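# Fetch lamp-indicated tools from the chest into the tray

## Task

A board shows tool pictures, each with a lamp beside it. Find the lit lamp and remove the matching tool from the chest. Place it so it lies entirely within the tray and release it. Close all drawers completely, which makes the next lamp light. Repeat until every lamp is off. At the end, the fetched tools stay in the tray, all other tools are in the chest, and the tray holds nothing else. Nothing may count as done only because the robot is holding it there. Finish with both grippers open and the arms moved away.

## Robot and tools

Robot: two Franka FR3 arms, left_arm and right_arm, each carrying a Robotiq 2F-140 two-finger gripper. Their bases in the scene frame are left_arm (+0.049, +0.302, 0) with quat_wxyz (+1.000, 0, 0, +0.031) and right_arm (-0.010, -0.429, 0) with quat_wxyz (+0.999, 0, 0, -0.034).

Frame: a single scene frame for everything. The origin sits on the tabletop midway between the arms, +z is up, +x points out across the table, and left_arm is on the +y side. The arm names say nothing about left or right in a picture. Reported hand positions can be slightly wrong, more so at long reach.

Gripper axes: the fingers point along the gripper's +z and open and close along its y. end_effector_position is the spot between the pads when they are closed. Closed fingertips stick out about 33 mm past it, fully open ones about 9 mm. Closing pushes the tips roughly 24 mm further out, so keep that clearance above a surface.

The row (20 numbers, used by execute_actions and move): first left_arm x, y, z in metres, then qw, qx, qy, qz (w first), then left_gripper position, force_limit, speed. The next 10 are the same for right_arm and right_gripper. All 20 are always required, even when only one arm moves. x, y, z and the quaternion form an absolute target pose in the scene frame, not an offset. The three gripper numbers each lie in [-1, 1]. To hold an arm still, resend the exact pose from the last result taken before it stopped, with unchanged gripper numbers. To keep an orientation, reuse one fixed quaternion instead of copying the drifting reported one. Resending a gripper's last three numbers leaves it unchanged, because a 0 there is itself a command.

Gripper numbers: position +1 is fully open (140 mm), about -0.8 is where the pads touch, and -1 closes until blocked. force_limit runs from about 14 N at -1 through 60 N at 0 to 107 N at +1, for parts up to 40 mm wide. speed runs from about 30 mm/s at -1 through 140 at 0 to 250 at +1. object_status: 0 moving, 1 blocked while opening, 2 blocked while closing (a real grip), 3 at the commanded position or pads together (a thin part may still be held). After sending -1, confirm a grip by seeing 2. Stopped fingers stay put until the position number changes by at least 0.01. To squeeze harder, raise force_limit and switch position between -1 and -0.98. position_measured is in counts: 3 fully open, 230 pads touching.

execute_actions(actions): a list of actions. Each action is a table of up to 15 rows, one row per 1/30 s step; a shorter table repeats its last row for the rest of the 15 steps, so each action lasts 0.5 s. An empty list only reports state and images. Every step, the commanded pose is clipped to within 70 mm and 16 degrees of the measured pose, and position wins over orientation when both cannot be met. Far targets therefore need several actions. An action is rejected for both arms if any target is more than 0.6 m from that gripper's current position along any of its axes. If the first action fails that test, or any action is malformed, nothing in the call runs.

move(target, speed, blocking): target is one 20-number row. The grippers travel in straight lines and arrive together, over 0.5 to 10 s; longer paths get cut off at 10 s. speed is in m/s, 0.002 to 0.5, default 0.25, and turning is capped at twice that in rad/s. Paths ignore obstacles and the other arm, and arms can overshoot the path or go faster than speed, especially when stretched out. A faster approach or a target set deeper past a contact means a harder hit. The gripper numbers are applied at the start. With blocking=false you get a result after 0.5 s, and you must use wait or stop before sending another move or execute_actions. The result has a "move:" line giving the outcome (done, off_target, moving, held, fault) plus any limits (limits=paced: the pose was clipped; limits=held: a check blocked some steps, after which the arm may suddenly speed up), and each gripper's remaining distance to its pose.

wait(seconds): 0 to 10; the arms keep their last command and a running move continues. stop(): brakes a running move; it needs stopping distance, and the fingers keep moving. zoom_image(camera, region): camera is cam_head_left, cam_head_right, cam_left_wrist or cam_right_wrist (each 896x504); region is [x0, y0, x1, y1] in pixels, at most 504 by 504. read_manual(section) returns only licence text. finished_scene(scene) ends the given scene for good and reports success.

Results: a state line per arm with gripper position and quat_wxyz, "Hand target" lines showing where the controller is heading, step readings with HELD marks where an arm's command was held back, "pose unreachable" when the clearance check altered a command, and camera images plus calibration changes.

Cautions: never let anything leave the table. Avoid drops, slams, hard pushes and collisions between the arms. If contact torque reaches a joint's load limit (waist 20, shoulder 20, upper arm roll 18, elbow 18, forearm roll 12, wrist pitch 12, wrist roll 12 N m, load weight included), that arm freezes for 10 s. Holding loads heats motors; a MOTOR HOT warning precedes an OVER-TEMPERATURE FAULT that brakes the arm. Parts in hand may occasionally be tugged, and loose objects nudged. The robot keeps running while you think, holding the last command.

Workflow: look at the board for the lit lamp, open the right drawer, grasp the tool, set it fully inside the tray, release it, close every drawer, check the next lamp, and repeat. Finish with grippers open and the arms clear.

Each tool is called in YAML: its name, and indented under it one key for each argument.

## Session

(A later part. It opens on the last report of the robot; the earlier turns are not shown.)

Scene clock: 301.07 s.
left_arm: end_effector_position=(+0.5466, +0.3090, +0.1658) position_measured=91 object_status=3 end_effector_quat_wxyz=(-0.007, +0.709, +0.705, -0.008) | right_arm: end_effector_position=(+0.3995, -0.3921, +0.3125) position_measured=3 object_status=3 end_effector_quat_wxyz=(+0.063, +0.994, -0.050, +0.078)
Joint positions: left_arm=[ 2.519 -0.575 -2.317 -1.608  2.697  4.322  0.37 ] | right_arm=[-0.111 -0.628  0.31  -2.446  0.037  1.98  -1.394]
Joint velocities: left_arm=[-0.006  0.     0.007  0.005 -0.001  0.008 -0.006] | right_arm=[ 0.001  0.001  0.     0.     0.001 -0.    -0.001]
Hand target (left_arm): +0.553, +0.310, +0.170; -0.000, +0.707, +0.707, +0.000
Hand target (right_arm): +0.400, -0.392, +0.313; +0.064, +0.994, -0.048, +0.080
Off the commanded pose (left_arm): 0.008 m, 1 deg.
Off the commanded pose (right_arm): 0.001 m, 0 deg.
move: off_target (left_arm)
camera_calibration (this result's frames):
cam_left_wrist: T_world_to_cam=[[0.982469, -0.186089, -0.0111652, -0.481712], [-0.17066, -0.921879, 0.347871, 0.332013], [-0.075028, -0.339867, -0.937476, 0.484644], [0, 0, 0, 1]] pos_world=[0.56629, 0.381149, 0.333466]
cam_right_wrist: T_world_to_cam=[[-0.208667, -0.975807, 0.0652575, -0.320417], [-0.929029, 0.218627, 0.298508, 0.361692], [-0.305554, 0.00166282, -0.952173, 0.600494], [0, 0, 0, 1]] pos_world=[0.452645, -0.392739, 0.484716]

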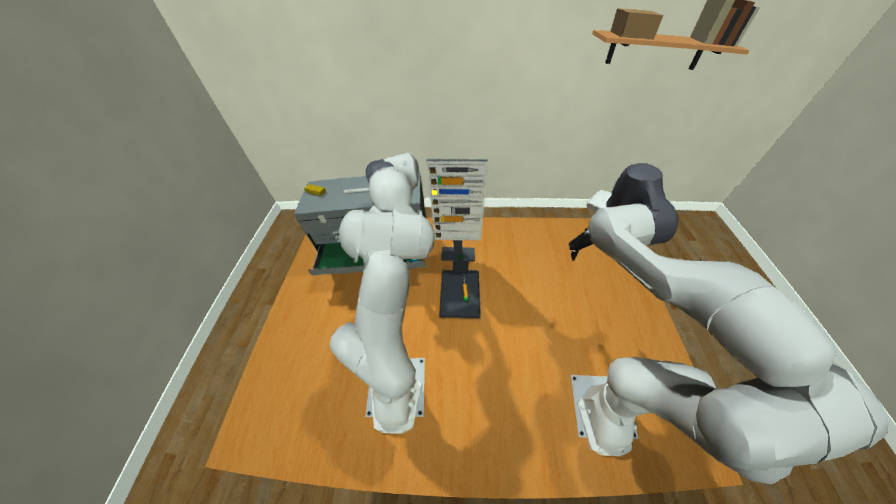

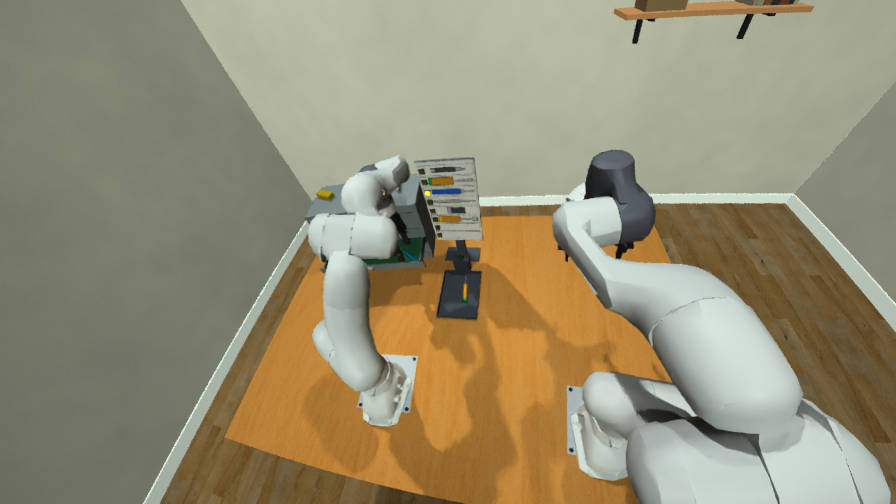

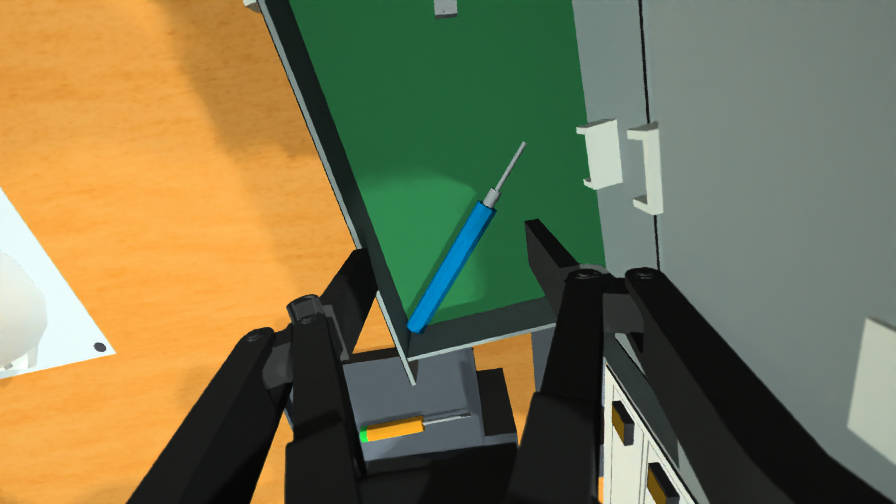

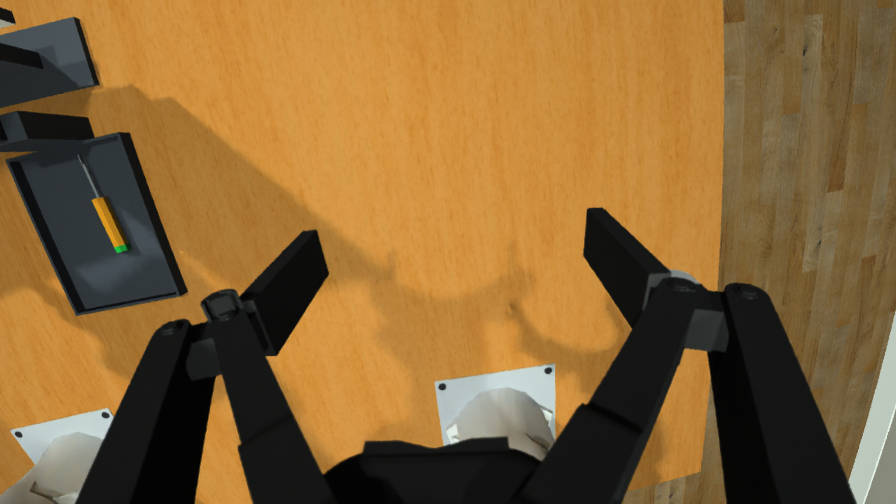

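Left finger would hit the drawer front; use a medium opening.

move:
  target: [0.556,0.31,0.125,0,0.707,0.707,0,0.05,0.5,0,0.4,-0.392,0.313,0.064,0.994,-0.048,0.08,1,0,0]
  speed: 0.06

move:
  target: [0.556,0.31,0.125,0,0.707,0.707,0,-1,0.5,0,0.4,-0.392,0.313,0.064,0.994,-0.048,0.08,1,0,0]

Scene clock: 302.37 s.
left_arm: end_effector_position=(+0.5543, +0.3103, +0.1262) position_measured=123 object_status=3 end_effector_quat_wxyz=(-0.002, +0.706, +0.708, -0.001) | right_arm: end_effector_position=(+0.3995, -0.3921, +0.3125) position_measured=3 object_status=3 end_effector_quat_wxyz=(+0.063, +0.994, -0.050, +0.078)
Joint positions: left_arm=[ 2.547 -0.614 -2.356 -1.642  2.667  4.233  0.384] | right_arm=[-0.111 -0.628  0.31  -2.446  0.037  1.98  -1.394]
Joint velocities: left_arm=[ 0.005  0.    -0.009  0.    -0.002 -0.006  0.004] | right_arm=[ 0.001 -0.001 -0.001  0.     0.    -0.     0.001]
Hand target (left_arm): +0.555, +0.310, +0.125; +0.000, +0.707, +0.707, -0.000
Hand target (right_arm): +0.400, -0.392, +0.313; +0.064, +0.994, -0.048, +0.080
Off the commanded pose (left_arm): 0.002 m, 0 deg.
Off the commanded pose (right_arm): 0.001 m, 0 deg.
move: done
camera_calibration (this result's frames):
cam_left_wrist: T_world_to_cam=[[0.984017, -0.177999, 0.0050838, -0.494873], [-0.16903, -0.924689, 0.341145, 0.349056], [-0.0560227, -0.336552, -0.939997, 0.437304], [0, 0, 0, 1]] pos_world=[0.570463, 0.381856, 0.294502]
cam_right_wrist: T_world_to_cam=[[-0.208664, -0.975808, 0.0652594, -0.320419], [-0.92903, 0.218624, 0.298508, 0.361691], [-0.305554, 0.00165999, -0.952173, 0.600493], [0, 0, 0, 1]] pos_world=[0.452645, -0.392738, 0.484716]

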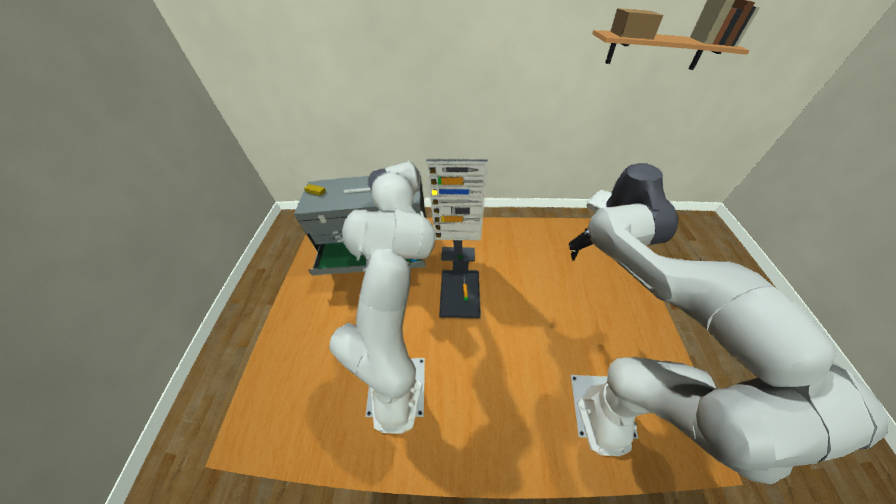

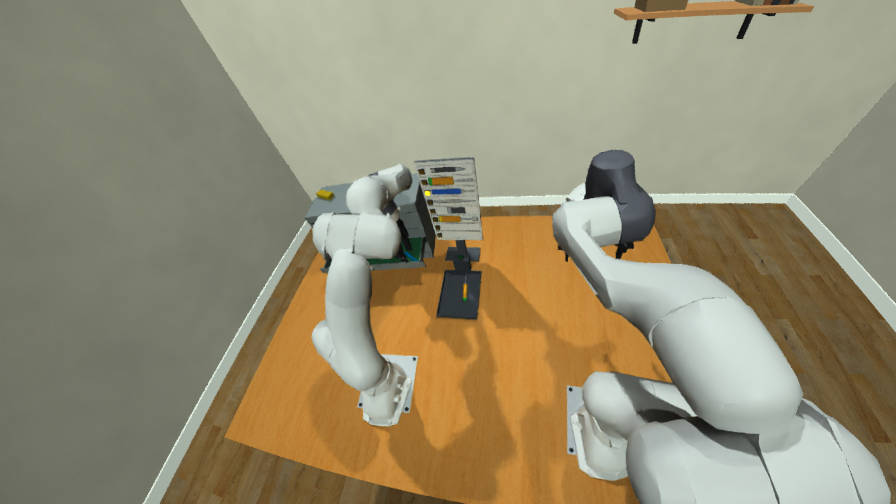

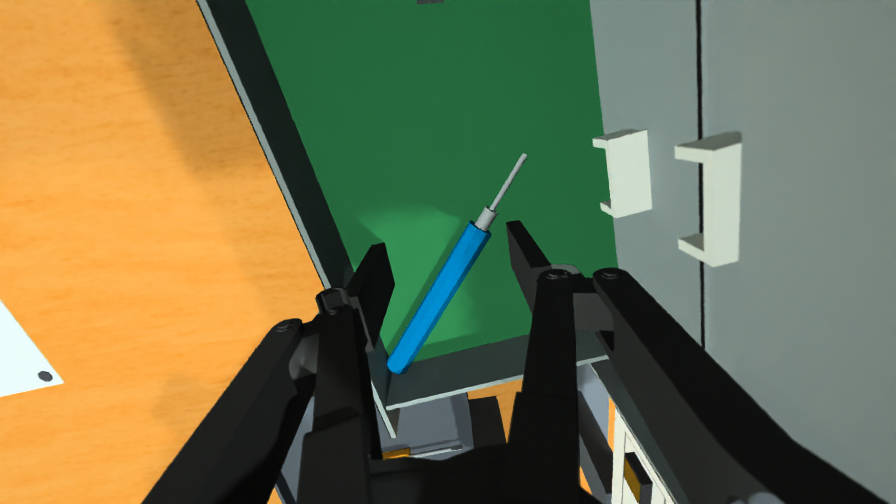

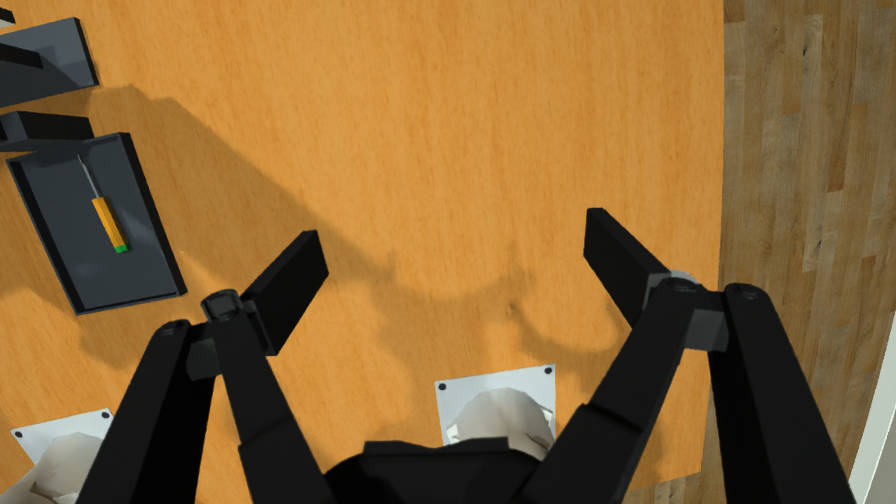

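Scene clock: 303.07 s.
left_arm: end_effector_position=(+0.5527, +0.3159, +0.1284) position_measured=218 object_status=2 end_effector_quat_wxyz=(-0.004, +0.705, +0.709, -0.001) | right_arm: end_effector_position=(+0.3995, -0.3921, +0.3125) position_measured=3 object_status=3 end_effector_quat_wxyz=(+0.063, +0.994, -0.050, +0.078)
Joint positions: left_arm=[ 2.554 -0.611 -2.353 -1.642  2.673  4.238  0.389] | right_arm=[-0.111 -0.628  0.31  -2.446  0.037  1.98  -1.394]
Joint velocities: left_arm=[-0.001 -0.    -0.     0.     0.001  0.     0.   ] | right_arm=[-0.    -0.001 -0.001  0.001 -0.001 -0.001  0.   ]
Hand target (left_arm): +0.556, +0.310, +0.125; -0.000, +0.707, +0.707, -0.000
Hand target (right_arm): +0.400, -0.392, +0.313; +0.064, +0.994, -0.048, +0.080
Off the commanded pose (left_arm): 0.008 m, 1 deg.
Off the commanded pose (right_arm): 0.001 m, 0 deg.
move: off_target (left_arm)
camera_calibration (this result's frames):
cam_left_wrist: T_world_to_cam=[[0.984334, -0.17631, 0.00141006, -0.492586], [-0.166319, -0.925839, 0.339353, 0.352345], [-0.0585258, -0.334271, -0.940658, 0.441965], [0, 0, 0, 1]] pos_world=[0.569337, 0.387103, 0.296864]
cam_right_wrist: T_world_to_cam=[[-0.208662, -0.975808, 0.0652606, -0.320419], [-0.92903, 0.218623, 0.298509, 0.36169], [-0.305554, 0.00165847, -0.952173, 0.600492], [0, 0, 0, 1]] pos_world=[0.452644, -0.392738, 0.484715]

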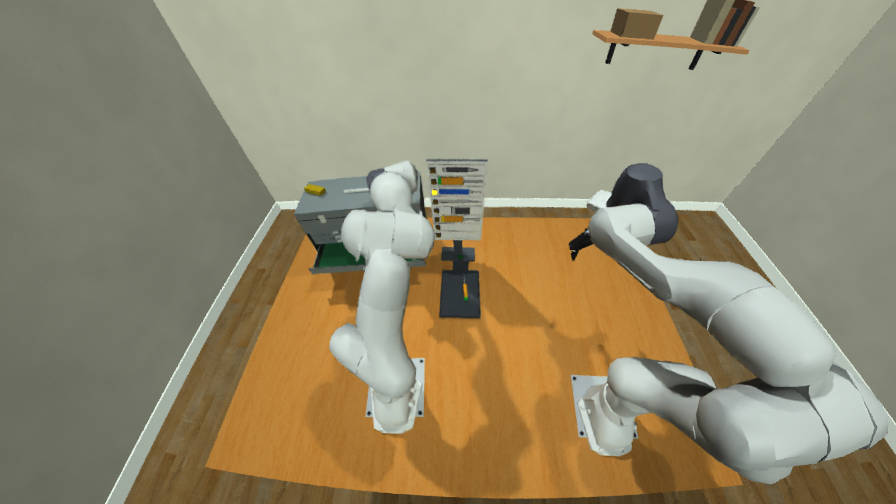

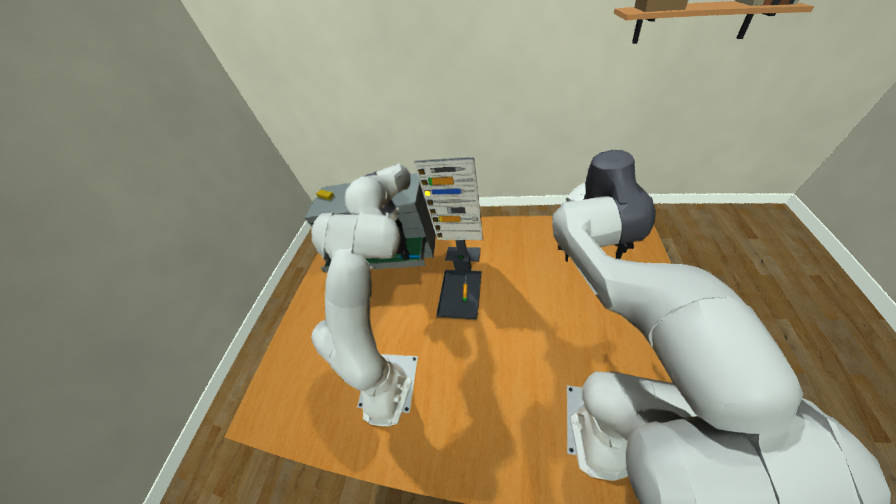

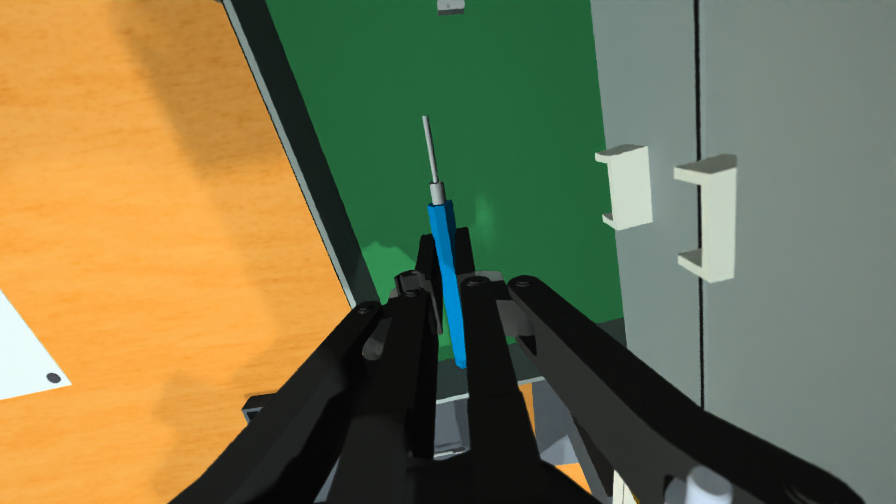

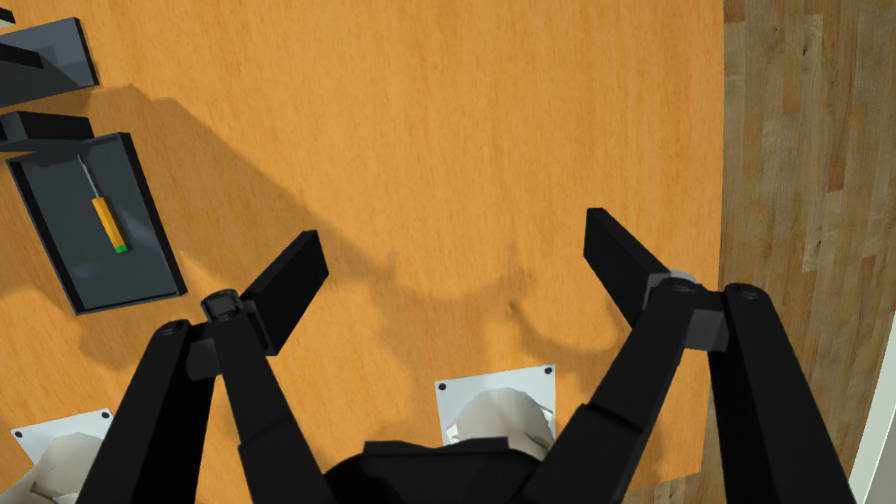

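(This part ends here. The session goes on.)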